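# Stand the coat stand upright inside the yellow tape

## Task

Set the coat stand upright so that every one of its four feet lies within the yellow-taped area and none rests on the tape itself. It must not topple or finish leaning, it must stay in place by itself without the robot holding it, and the robot must release it and move away at the end.

## Robot and tools

Robot: TidyBot++, a single-arm mobile robot. The base is 0.54 m long, 0.50 m wide and 0.38 m tall, on four powered casters. On top sits one seven-joint arm with a two-finger gripper. The shoulder is 0.12 m ahead of the base centre and 0.68 m up. Two cameras: base_camera on the base, and wrist_camera, which looks along the hand.

Frames: the base frame has its origin on the floor below the base centre, x forward, y left, z up. The odometry frame is the base frame as it was at the start. hand_pose is reported in the base frame and is the point between the two finger pads. Its z axis runs out along the fingers, and the fingers open and close along its y. The arm starts folded with the hand pointing down. Folded, the hand reaches up to 0.08 m past the base front and the elbow rises to 1.15 m.

execute_actions(actions, cameras): actions is a list holding one action or none. An empty list just reports state and images. An action may contain "base", "joints", or both, plus optional "speeds". Its motions start together and may finish at different times.
- base: exactly one relative move, measured from where the base last reported itself. translate_m is metres along its own x (forward +), range -2 to 2. strafe_m is metres sideways (left +), range -2 to 2. rotate_rad is radians turned on the spot (counter-clockwise from above +), range -6.3 to 6.3. A base move that would last too long at its top speed is refused.
- joints: absolute target angles by name, in radians. joint_1_rad is any angle and spins the whole arm about vertical; positive is clockwise from above, opposite to rotate_rad. joint_2_rad is the shoulder, -2.249 to 2.249. joint_3_rad is any angle and rotates the upper arm about its length. joint_4_rad is the elbow, -2.579 to 2.579. joint_5_rad is any angle and rotates the forearm. joint_6_rad is the wrist, -2.099 to 2.099. joint_7_rad is any angle and rolls the hand; pointing down, positive is counter-clockwise from above, and at 1.57 the fingers open toward the robot's left and right. gripper_pos runs from 0 (open) to 1 (closed); the pad gap is roughly 85 x (1 - gripper_pos) mm. "Any angle" joints take the shorter way, so turn them in steps under half a turn. Tolerances for done: ±0.039 for joints 1 to 4, ±0.056 for 5 to 7, ±0.03 for the gripper.
- speeds: caps for this action only. translate_m and strafe_m take 0.05 to 0.5 m/s; rotate_rad takes 0.1 to 1.57 rad/s. The maximum is the default.
- cameras: a list of "base_camera", "wrist_camera" or "all". If omitted or null you get all of them; [] gives none. The "pictures" line gives the image order.
Any unknown key or out-of-range number makes the whole call refused, and nothing moves. A joint or base left out of an action may keep pushing toward its earlier target.

Arm geometry: with joint_1_rad = 0, joint_3_rad = 3.14 and joint_5_rad = 0, the arm stays in the vertical plane of the base x axis. Segment tilts from vertical (forward +) are: upper arm (0.42 m) = joint_2_rad; forearm (0.31 m) = joint_2_rad - joint_4_rad; hand (0.31 m to the hand point) = that minus joint_6_rad. Forward reach is the sum of length x sin(tilt), and height above the shoulder is the sum of length x cos(tilt). A downward-pointing hand can get no higher than about 0.94 m, and only near the base. Closed fingertips stick out about 20 mm past the hand point.

wait(seconds): 0 to 10 s. Nothing new is commanded, and it returns the same report as an empty action.

zoom_image(camera, region): gives a sharper crop of the most recent full image from base_camera or wrist_camera. region is [x0, y0, x1, y1] in pixels from the top-left corner, at most 504 x 504.

finished_scene(scene): ends the current scene for good and tells you whether it succeeded. Call it only once the stand is settled, released and the robot is clear. Answering without any tool call also ends things.

Reading results: base_status and joint_status report how the last motions ended. "done" means reached; for the base it only means the wheels turned enough, even if they slipped. "off_target" means it stopped short and may still push. After "contact_stop" or "time_out" the old target is dropped and the part holds where it is. "joint command not followed" plus "cause:" means a self-collision check held back the arm targets. It may retry them later until you send targets that pass. The gripper still obeys. For the gripper at 1, "done" means it holds nothing, and "off_target" means it closed on something. motor_effort is in percent of maximum, with the peak in brackets; it is offset and noisy. base_tilt is in degrees, and base_odometry drifts with slip. "ARM HIT" signals a hard knock against the base or the arm itself. The motor temperature line follows joint order. MOTOR HOT appears from 60 °C, and at 75 °C an OVER-TEMPERATURE FAULT lets the arm sink. Joints that were stopped this way then read "limit_stop_at_motor_heat"; resend those targets. While you think, the robot keeps holding its last command.

Accuracy: friction and load sag leave joints a little off. To correct, send last command + (desired - read). Do not resend a read angle while carrying something. hand_pose itself may be 1 to 2 cm wrong, so trust the images.

Avoid: driving the base while the arm is snagged high (above about 0.8 m), since the robot can topple. Avoid sideways shoves on a raised hand. Avoid torque faults: joints 1 to 4 fault at 104.5 N m and joints 5 to 7 at 51.3 N m; a fault freezes the arm for 10 s. Avoid long holds of heavy loads, since the motors heat up. Avoid a blocked base, which keeps shoving. Also avoid dropping, slamming or knocking the stand over. Loose objects may get nudged by random bumps now and then.

Each tool is called after "Call:" by a JSON object that holds its "fn" and its "kwargs", one argument or row to a line.

## Session

Call:
{"fn": "execute_actions", "kwargs": {
  "actions": [
    {"joints":{"joint_2_rad":-0.38,"joint_4_rad":-2.3,"joint_6_rad":0.0,"joint_7_rad":1.62,"joint_5_rad":-0.03}}
  ]
}}

Scene clock: 1.37 s.
Motor temperatures (°C, as the motors report them): [30 33 29 28 33 34 31]
base_odometry: x=+0.000 y=+0.000 heading=+0.000 (m, m, rad; odometry frame)
base_tilt: forward=+0.4 right=+0.5 (deg)
base_status: not commanded
joint_positions: joint_1_rad=-0.034 joint_2_rad=-0.375 joint_3_rad=+3.159 joint_4_rad=-2.303 joint_5_rad=-0.033 joint_6_rad=-0.006 joint_7_rad=+1.594 gripper_pos=+0.000
joint_status: all done
motor_effort: joint_1_rad=-2(1) joint_2_rad=-9(9) joint_3_rad=+1(1) joint_4_rad=+20(21) joint_5_rad=+0(0) joint_6_rad=+8(7) joint_7_rad=+0(1) (%)
hand_pose: x=+0.5506 y=+0.0081 z=+0.8534 quat_wxyz=(-0.010, +0.823, +0.002, +0.568) (m; base frame)
pictures: base_camera, wrist_camera
Images, in order (width x height): base_camera 644x364, wrist_camera 644x476.

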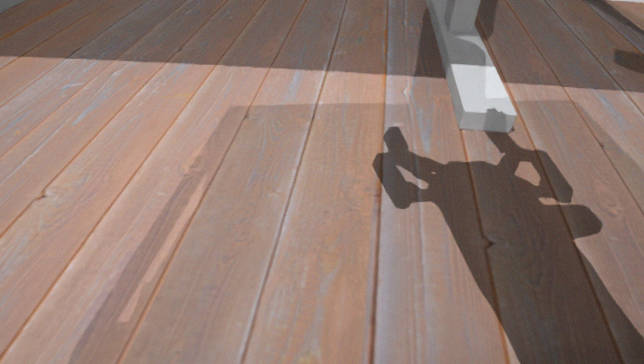

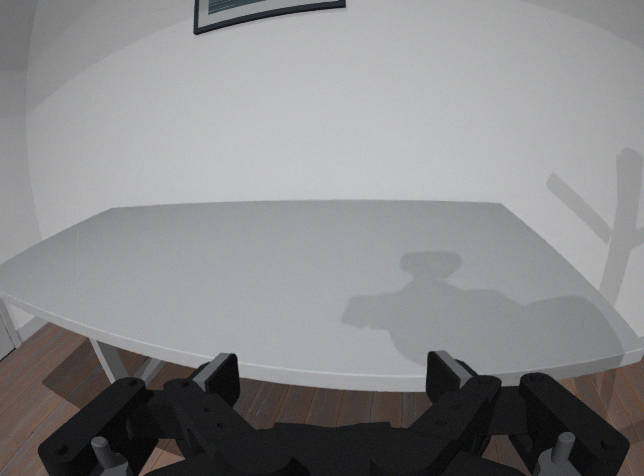

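Call:
{"fn": "execute_actions", "kwargs": {
  "actions": [
    {"base":{"rotate_rad":-1.2}}
  ]
}}

Scene clock: 6.73 s.
Motor temperatures (°C, as the motors report them): [30 33 29 28 33 34 31]
base_odometry: x=+0.000 y=+0.000 heading=-1.200 (m, m, rad; odometry frame)
base_tilt: forward=+0.3 right=+0.5 (deg)
base_status: done
joint_positions: joint_1_rad=-0.034 joint_2_rad=-0.375 joint_3_rad=+3.159 joint_4_rad=-2.303 joint_5_rad=-0.033 joint_6_rad=-0.006 joint_7_rad=+1.594 gripper_pos=+0.000
joint_status: not commanded
motor_effort: joint_1_rad=-1(1) joint_2_rad=-9(10) joint_3_rad=+1(2) joint_4_rad=+20(21) joint_5_rad=+0(0) joint_6_rad=+8(7) joint_7_rad=+0(0) (%)
hand_pose: x=+0.5506 y=+0.0077 z=+0.8534 quat_wxyz=(-0.010, +0.823, +0.001, +0.568) (m; base frame)
pictures: base_camera, wrist_camera
Images, in order (width x height): base_camera 644x364, wrist_camera 644x476.

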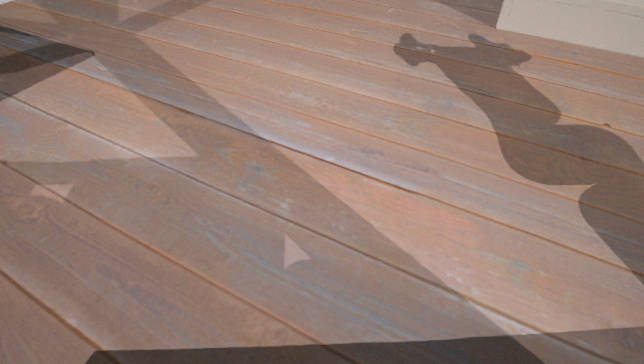

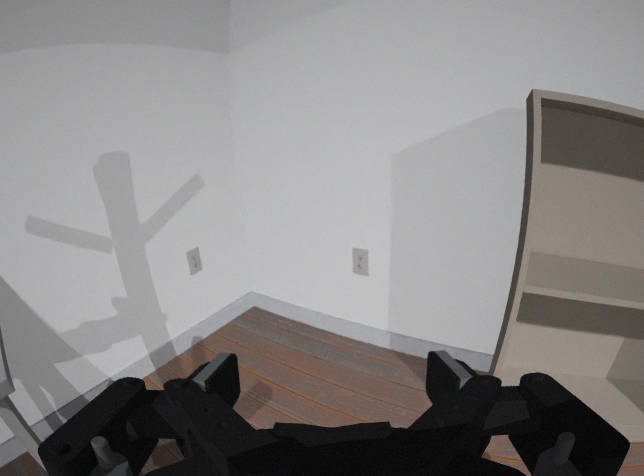

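Call:
{"fn": "execute_actions", "kwargs": {
  "actions": [
    {"base":{"rotate_rad":-1.3}}
  ]
}}

Scene clock: 11.87 s.
Motor temperatures (°C, as the motors report them): [30 32 29 28 33 34 31]
base_odometry: x=+0.000 y=+0.000 heading=-2.500 (m, m, rad; odometry frame)
base_tilt: forward=+0.3 right=+0.5 (deg)
base_status: done
joint_positions: joint_1_rad=-0.034 joint_2_rad=-0.375 joint_3_rad=+3.161 joint_4_rad=-2.303 joint_5_rad=-0.033 joint_6_rad=-0.006 joint_7_rad=+1.594 gripper_pos=+0.000
joint_status: not commanded
motor_effort: joint_1_rad=-2(1) joint_2_rad=-8(10) joint_3_rad=+0(2) joint_4_rad=+20(20) joint_5_rad=+1(0) joint_6_rad=+8(7) joint_7_rad=+0(0) (%)
hand_pose: x=+0.5506 y=+0.0069 z=+0.8534 quat_wxyz=(-0.010, +0.823, +0.001, +0.568) (m; base frame)
pictures: base_camera, wrist_camera
Images, in order (width x height): base_camera 644x364, wrist_camera 644x476.

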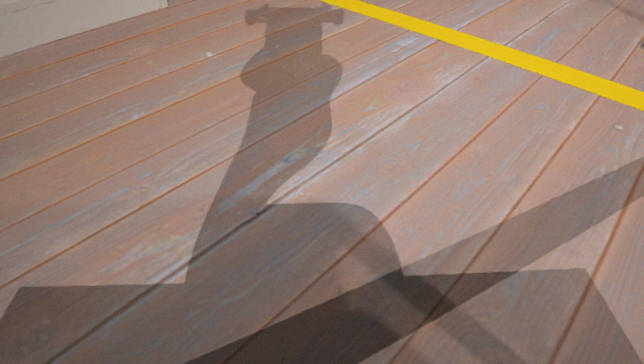

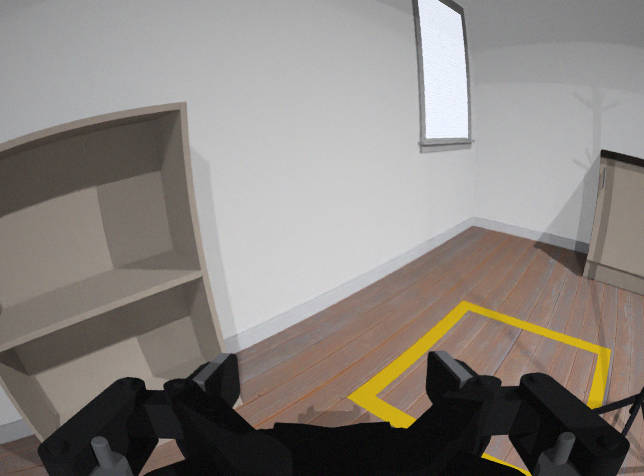

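Call:
{"fn": "execute_actions", "kwargs": {
  "actions": [
    {"base":{"rotate_rad":-0.85}}
  ]
}}

Scene clock: 16.03 s.
Motor temperatures (°C, as the motors report them): [30 32 29 28 33 34 31]
base_odometry: x=+0.000 y=+0.000 heading=+2.934 (m, m, rad; odometry frame)
base_tilt: forward=+0.3 right=+0.5 (deg)
base_status: done
joint_positions: joint_1_rad=-0.034 joint_2_rad=-0.375 joint_3_rad=+3.162 joint_4_rad=-2.303 joint_5_rad=-0.033 joint_6_rad=-0.006 joint_7_rad=+1.594 gripper_pos=+0.000
joint_status: not commanded
motor_effort: joint_1_rad=-1(0) joint_2_rad=-9(10) joint_3_rad=+1(2) joint_4_rad=+20(20) joint_5_rad=-1(1) joint_6_rad=+7(7) joint_7_rad=+0(0) (%)
hand_pose: x=+0.5506 y=+0.0067 z=+0.8534 quat_wxyz=(-0.010, +0.823, +0.000, +0.568) (m; base frame)
pictures: base_camera, wrist_camera
Images, in order (width x height): base_camera 644x364, wrist_camera 644x476.

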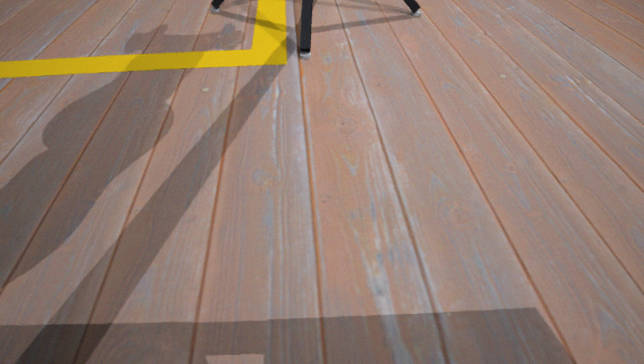

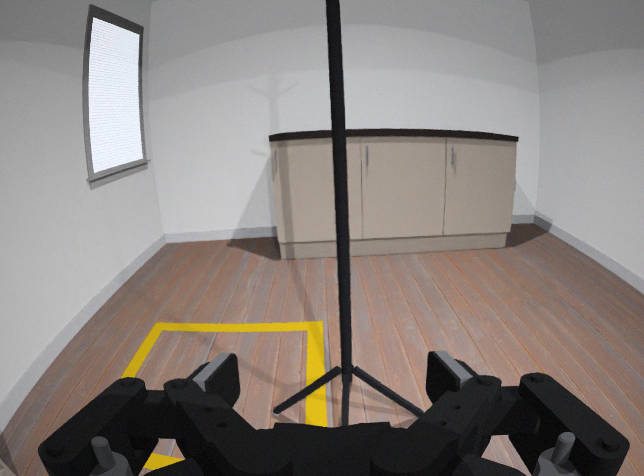

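Call:
{"fn": "execute_actions", "kwargs": {
  "actions": [
    {"joints":{"joint_1_rad":0.02,"joint_2_rad":0.5,"joint_4_rad":-2.2,"joint_6_rad":1.13},"base":{"translate_m":0.35}}
  ]
}}

Scene clock: 30.23 s.
Motor temperatures (°C, as the motors report them): [30 32 29 28 33 34 31]
base_odometry: x=-0.343 y=+0.073 heading=+2.933 (m, m, rad; odometry frame)
base_tilt: forward=+0.3 right=+0.4 (deg)
base_status: done
joint_positions: joint_1_rad=-0.004 joint_2_rad=+0.481 joint_3_rad=+3.162 joint_4_rad=-2.214 joint_5_rad=-0.033 joint_6_rad=+1.111 joint_7_rad=+1.594 gripper_pos=+0.000
joint_status: all done
motor_effort: joint_1_rad=-1(2) joint_2_rad=-33(34) joint_3_rad=+0(1) joint_4_rad=+13(22) joint_5_rad=+0(0) joint_6_rad=+7(8) joint_7_rad=+0(0) (%)
hand_pose: x=+0.7605 y=-0.0157 z=+0.7673 quat_wxyz=(+0.022, +0.712, -0.009, +0.702) (m; base frame)
pictures: base_camera, wrist_camera
Images, in order (width x height): base_camera 644x364, wrist_camera 644x476.

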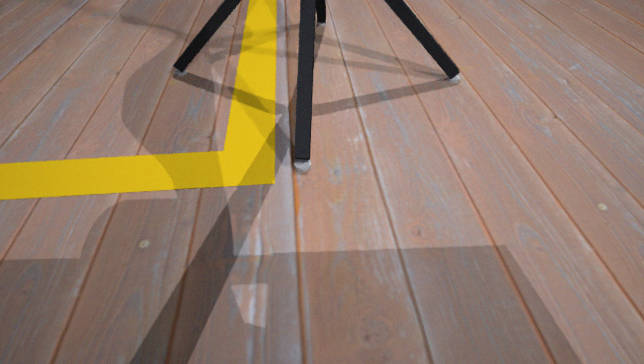

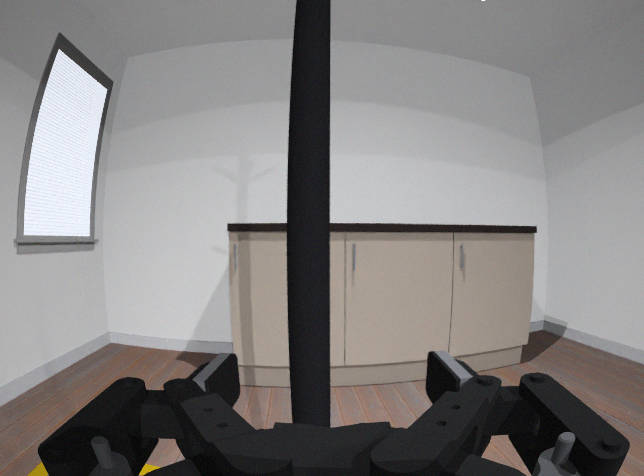

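Call:
{"fn": "execute_actions", "kwargs": {
  "actions": [
    {"joints":{"joint_1_rad":-0.04},"base":{"translate_m":0.135}}
  ],
  "cameras": ["wrist_camera"]
}}

Scene clock: 35.37 s.
Motor temperatures (°C, as the motors report them): [30 32 29 28 33 34 31]
base_odometry: x=-0.475 y=+0.101 heading=+2.933 (m, m, rad; odometry frame)
base_tilt: forward=+0.4 right=+0.5 (deg)
base_status: done
joint_positions: joint_1_rad=-0.027 joint_2_rad=+0.485 joint_3_rad=+3.161 joint_4_rad=-2.208 joint_5_rad=-0.033 joint_6_rad=+1.112 joint_7_rad=+1.594 gripper_pos=+0.000
joint_status: all done
motor_effort: joint_1_rad=-1(2) joint_2_rad=-33(35) joint_3_rad=+0(1) joint_4_rad=+13(14) joint_5_rad=+0(0) joint_6_rad=+8(8) joint_7_rad=+0(0) (%)
hand_pose: x=+0.7629 y=-0.0007 z=+0.7678 quat_wxyz=(+0.013, +0.711, +0.000, +0.704) (m; base frame)
pictures: wrist_camera
Images, in order (width x height): wrist_camera 644x476.

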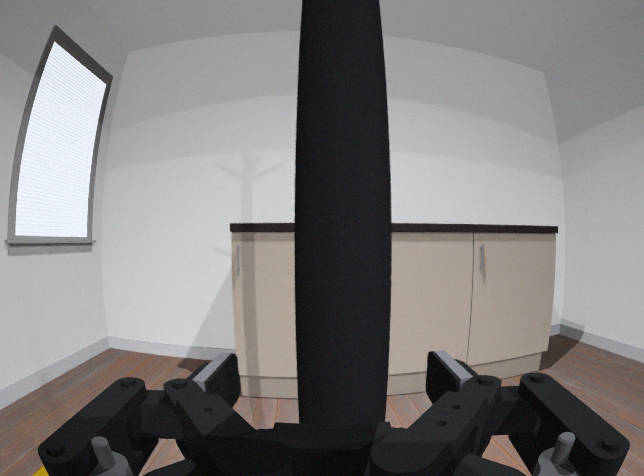

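Call:
{"fn": "execute_actions", "kwargs": {
  "actions": [
    {"joints":{"gripper_pos":1}}
  ],
  "cameras": ["base_camera"]
}}

Call:
{"fn": "execute_actions", "kwargs": {
  "actions": [
    {"joints":{"joint_2_rad":0.22,"joint_4_rad":-1.97,"joint_6_rad":1.1}}
  ],
  "cameras": ["base_camera"]
}}

Scene clock: 41.27 s.
Motor temperatures (°C, as the motors report them): [30 32 29 28 33 34 31]
base_odometry: x=-0.475 y=+0.101 heading=+2.933 (m, m, rad; odometry frame)
base_tilt: forward=+0.4 right=+0.5 (deg)
base_status: not commanded
joint_positions: joint_1_rad=-0.027 joint_2_rad=+0.485 joint_3_rad=+3.166 joint_4_rad=-2.208 joint_5_rad=-0.036 joint_6_rad=+1.112 joint_7_rad=+1.594 gripper_pos=+0.688
joint_status: gripper_pos off_target (ended at +0.688, target +1.000)
motor_effort: joint_1_rad=+0(8) joint_2_rad=-34(34) joint_3_rad=+2(4) joint_4_rad=+14(15) joint_5_rad=-1(5) joint_6_rad=+8(9) joint_7_rad=+0(1) (%)
hand_pose: x=+0.7629 y=-0.0043 z=+0.7679 quat_wxyz=(+0.016, +0.710, -0.003, +0.704) (m; base frame)
pictures: base_camera
Images, in order (width x height): base_camera 644x364.

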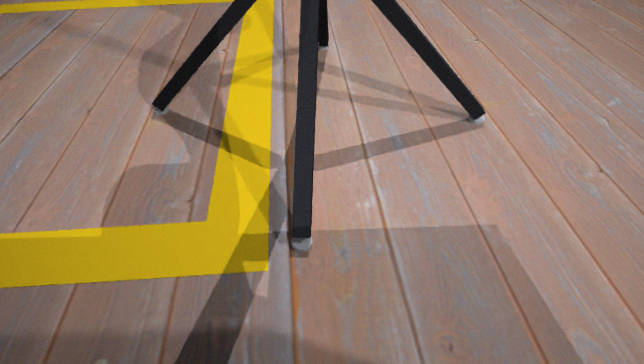

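Scene clock: 42.90 s.
Motor temperatures (°C, as the motors report them): [30 32 29 28 33 34 31]
base_odometry: x=-0.475 y=+0.101 heading=+2.933 (m, m, rad; odometry frame)
base_tilt: forward=+0.4 right=+0.4 (deg)
base_status: not commanded
joint_positions: joint_1_rad=-0.027 joint_2_rad=+0.438 joint_3_rad=+3.164 joint_4_rad=-2.107 joint_5_rad=-0.036 joint_6_rad=+0.963 joint_7_rad=+1.596 gripper_pos=+0.691
joint_status: joint_2_rad off_target (ended at +0.438, target +0.220); joint_4_rad off_target (ended at -2.107, target -1.970); joint_6_rad off_target (ended at +0.963, target +1.100)
motor_effort: joint_1_rad=-1(7) joint_2_rad=-68(70) joint_3_rad=+1(3) joint_4_rad=+36(36) joint_5_rad=+0(3) joint_6_rad=+30(32) joint_7_rad=+0(1) (%)
hand_pose: x=+0.7855 y=-0.0021 z=+0.7993 quat_wxyz=(+0.013, +0.711, -0.003, +0.703) (m; base frame)
pictures: base_camera
Images, in order (width x height): base_camera 644x364.

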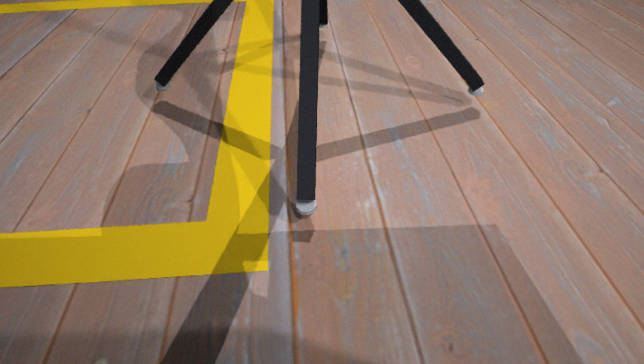

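Call:
{"fn": "execute_actions", "kwargs": {
  "actions": [
    {"base":{"translate_m":0.13},"speeds":{"translate_m":0.25}}
  ],
  "cameras": []
}}

Call:
{"fn": "execute_actions", "kwargs": {
  "actions": [
    {"base":{"strafe_m":0.52},"speeds":{"strafe_m":0.3}}
  ],
  "cameras": ["base_camera"]
}}

Scene clock: 50.17 s.
Motor temperatures (°C, as the motors report them): [30 33 29 28 33 34 31]
base_odometry: x=-0.602 y=+0.128 heading=+2.932 (m, m, rad; odometry frame)
base_tilt: forward=+0.4 right=+0.4 (deg)
base_status: done
joint_positions: joint_1_rad=-0.027 joint_2_rad=+0.428 joint_3_rad=+3.164 joint_4_rad=-2.094 joint_5_rad=-0.036 joint_6_rad=+0.962 joint_7_rad=+1.596 gripper_pos=+0.691
joint_status: not commanded
motor_effort: joint_1_rad=-1(0) joint_2_rad=-68(74) joint_3_rad=+1(2) joint_4_rad=+37(39) joint_5_rad=+0(1) joint_6_rad=+30(32) joint_7_rad=+0(0) (%)
hand_pose: x=+0.7875 y=-0.0020 z=+0.8120 quat_wxyz=(+0.013, +0.703, -0.003, +0.711) (m; base frame)
pictures: none
No camera images: the call's "cameras" was empty. Leave "cameras" out to get every camera's image.

Scene clock: 52.97 s.
Motor temperatures (°C, as the motors report them): [30 34 29 28 33 34 31]
base_odometry: x=-0.710 y=-0.381 heading=+2.932 (m, m, rad; odometry frame)
base_tilt: forward=+0.4 right=+0.4 (deg)
base_status: done
joint_positions: joint_1_rad=-0.043 joint_2_rad=+0.428 joint_3_rad=+3.156 joint_4_rad=-2.094 joint_5_rad=-0.036 joint_6_rad=+0.962 joint_7_rad=+1.598 gripper_pos=+0.691
joint_status: not commanded
motor_effort: joint_1_rad=+0(7) joint_2_rad=-69(70) joint_3_rad=+1(4) joint_4_rad=+37(38) joint_5_rad=+0(3) joint_6_rad=+30(32) joint_7_rad=-1(1) (%)
hand_pose: x=+0.7873 y=+0.0133 z=+0.8120 quat_wxyz=(+0.004, +0.703, +0.005, +0.711) (m; base frame)
pictures: base_camera
Images, in order (width x height): base_camera 644x364.

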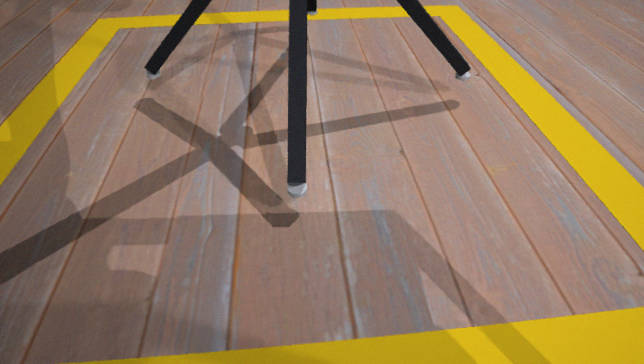

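Call:
{"fn": "execute_actions", "kwargs": {
  "actions": [
    {"joints":{"joint_2_rad":0.29,"joint_4_rad":-2.04,"joint_6_rad":1.2}}
  ],
  "cameras": ["base_camera"]
}}

Call:
{"fn": "execute_actions", "kwargs": {
  "actions": [
    {"joints":{"joint_2_rad":0.46,"joint_4_rad":-2.18,"joint_6_rad":1.13}}
  ],
  "cameras": ["base_camera"]
}}

Call:
{"fn": "execute_actions", "kwargs": {
  "actions": [
    {"joints":{"gripper_pos":0}}
  ]
}}

Scene clock: 60.27 s.
Motor temperatures (°C, as the motors report them): [30 35 29 29 33 35 31]
base_odometry: x=-0.710 y=-0.381 heading=+2.932 (m, m, rad; odometry frame)
base_tilt: forward=+0.4 right=+0.5 (deg)
base_status: not commanded
joint_positions: joint_1_rad=-0.043 joint_2_rad=+0.461 joint_3_rad=+3.156 joint_4_rad=-2.150 joint_5_rad=-0.036 joint_6_rad=+1.032 joint_7_rad=+1.598 gripper_pos=+0.691
joint_status: joint_2_rad off_target (ended at +0.461, target +0.290); joint_4_rad off_target (ended at -2.150, target -2.040); joint_6_rad off_target (ended at +1.032, target +1.200)
motor_effort: joint_1_rad=-1(0) joint_2_rad=-69(71) joint_3_rad=+0(1) joint_4_rad=+35(38) joint_5_rad=+1(0) joint_6_rad=+31(32) joint_7_rad=+1(0) (%)
hand_pose: x=+0.7764 y=+0.0125 z=+0.7843 quat_wxyz=(+0.005, +0.710, +0.005, +0.704) (m; base frame)
pictures: base_camera
Images, in order (width x height): base_camera 644x364.

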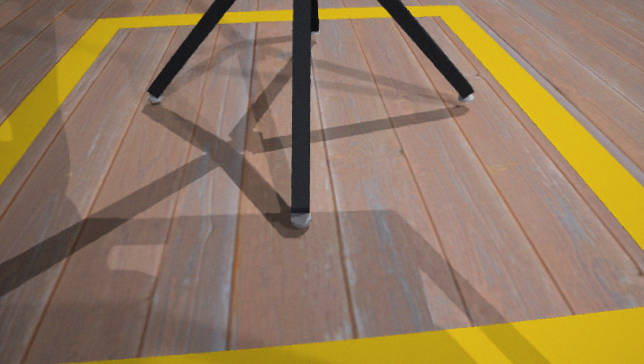

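Scene clock: 61.47 s.
Motor temperatures (°C, as the motors report them): [30 35 29 29 33 35 31]
base_odometry: x=-0.710 y=-0.381 heading=+2.932 (m, m, rad; odometry frame)
base_tilt: forward=+0.4 right=+0.4 (deg)
base_status: not commanded
joint_positions: joint_1_rad=-0.042 joint_2_rad=+0.483 joint_3_rad=+3.158 joint_4_rad=-2.176 joint_5_rad=-0.036 joint_6_rad=+1.069 joint_7_rad=+1.598 gripper_pos=+0.691
joint_status: joint_6_rad off_target (ended at +1.069, target +1.130); the others done
motor_effort: joint_1_rad=-3(6) joint_2_rad=-43(68) joint_3_rad=+0(2) joint_4_rad=+16(35) joint_5_rad=+3(4) joint_6_rad=+14(31) joint_7_rad=+3(2) (%)
hand_pose: x=+0.7714 y=+0.0104 z=+0.7700 quat_wxyz=(+0.007, +0.714, +0.005, +0.700) (m; base frame)
pictures: base_camera
Images, in order (width x height): base_camera 644x364.

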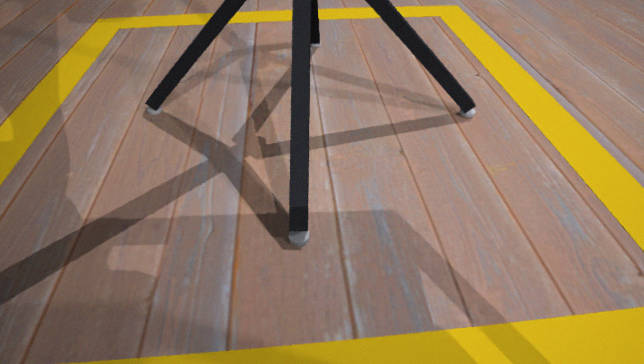

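Scene clock: 62.57 s.
Motor temperatures (°C, as the motors report them): [30 35 29 29 33 35 31]
base_odometry: x=-0.710 y=-0.381 heading=+2.932 (m, m, rad; odometry frame)
base_tilt: forward=+0.3 right=+0.4 (deg)
base_status: not commanded
joint_positions: joint_1_rad=-0.042 joint_2_rad=+0.463 joint_3_rad=+3.158 joint_4_rad=-2.176 joint_5_rad=-0.036 joint_6_rad=+1.114 joint_7_rad=+1.598 gripper_pos=+0.000
joint_status: all done
motor_effort: joint_1_rad=-1(3) joint_2_rad=-33(44) joint_3_rad=+0(0) joint_4_rad=+13(16) joint_5_rad=+0(2) joint_6_rad=+8(14) joint_7_rad=+0(2) (%)
hand_pose: x=+0.7692 y=+0.0102 z=+0.7968 quat_wxyz=(+0.008, +0.691, +0.004, +0.723) (m; base frame)
pictures: base_camera, wrist_camera
Images, in order (width x height): base_camera 644x364, wrist_camera 644x476.

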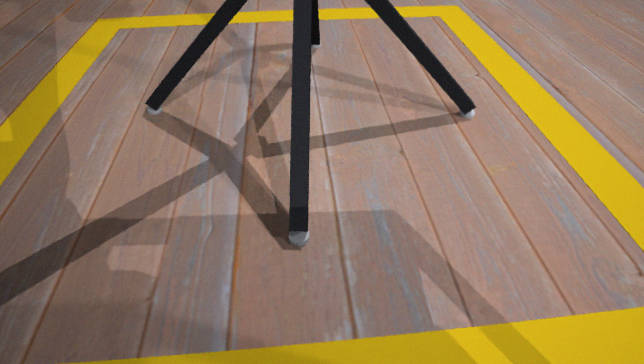

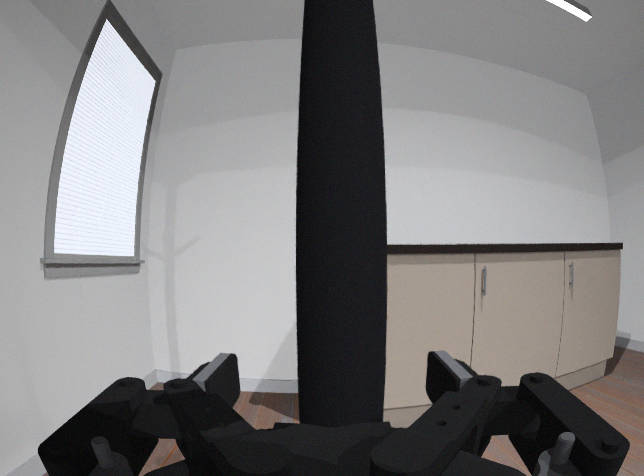

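Call:
{"fn": "execute_actions", "kwargs": {
  "actions": [
    {"base":{"translate_m":-0.45}}
  ]
}}

Scene clock: 67.00 s.
Motor temperatures (°C, as the motors report them): [30 35 29 29 33 35 31]
base_odometry: x=-0.270 y=-0.475 heading=+2.932 (m, m, rad; odometry frame)
base_tilt: forward=+0.3 right=+0.5 (deg)
base_status: done
joint_positions: joint_1_rad=-0.042 joint_2_rad=+0.463 joint_3_rad=+3.158 joint_4_rad=-2.177 joint_5_rad=-0.036 joint_6_rad=+1.114 joint_7_rad=+1.598 gripper_pos=+0.000
joint_status: not commanded
motor_effort: joint_1_rad=-1(0) joint_2_rad=-33(37) joint_3_rad=+0(1) joint_4_rad=+13(15) joint_5_rad=+0(1) joint_6_rad=+8(8) joint_7_rad=+0(0) (%)
hand_pose: x=+0.7690 y=+0.0102 z=+0.7966 quat_wxyz=(+0.008, +0.691, +0.004, +0.723) (m; base frame)
pictures: base_camera, wrist_camera
Images, in order (width x height): base_camera 644x364, wrist_camera 644x476.

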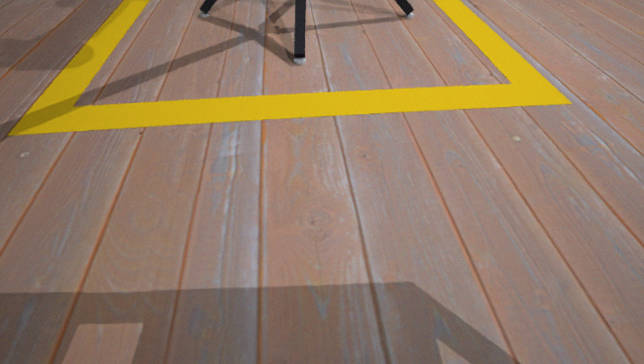

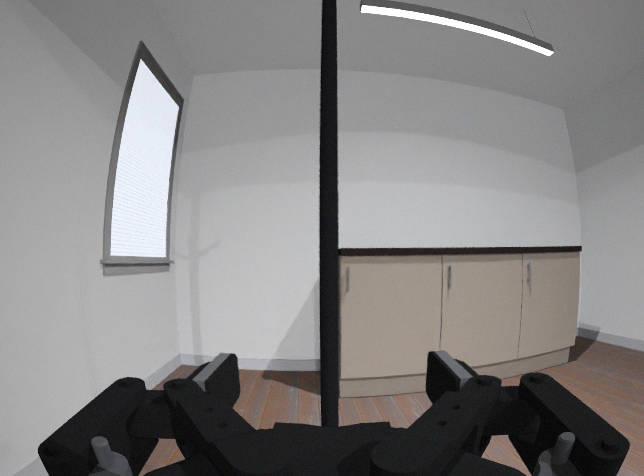

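Call:
{"fn": "finished_scene", "kwargs": {
  "scene": 2
}}

The scene is finished: the task was done.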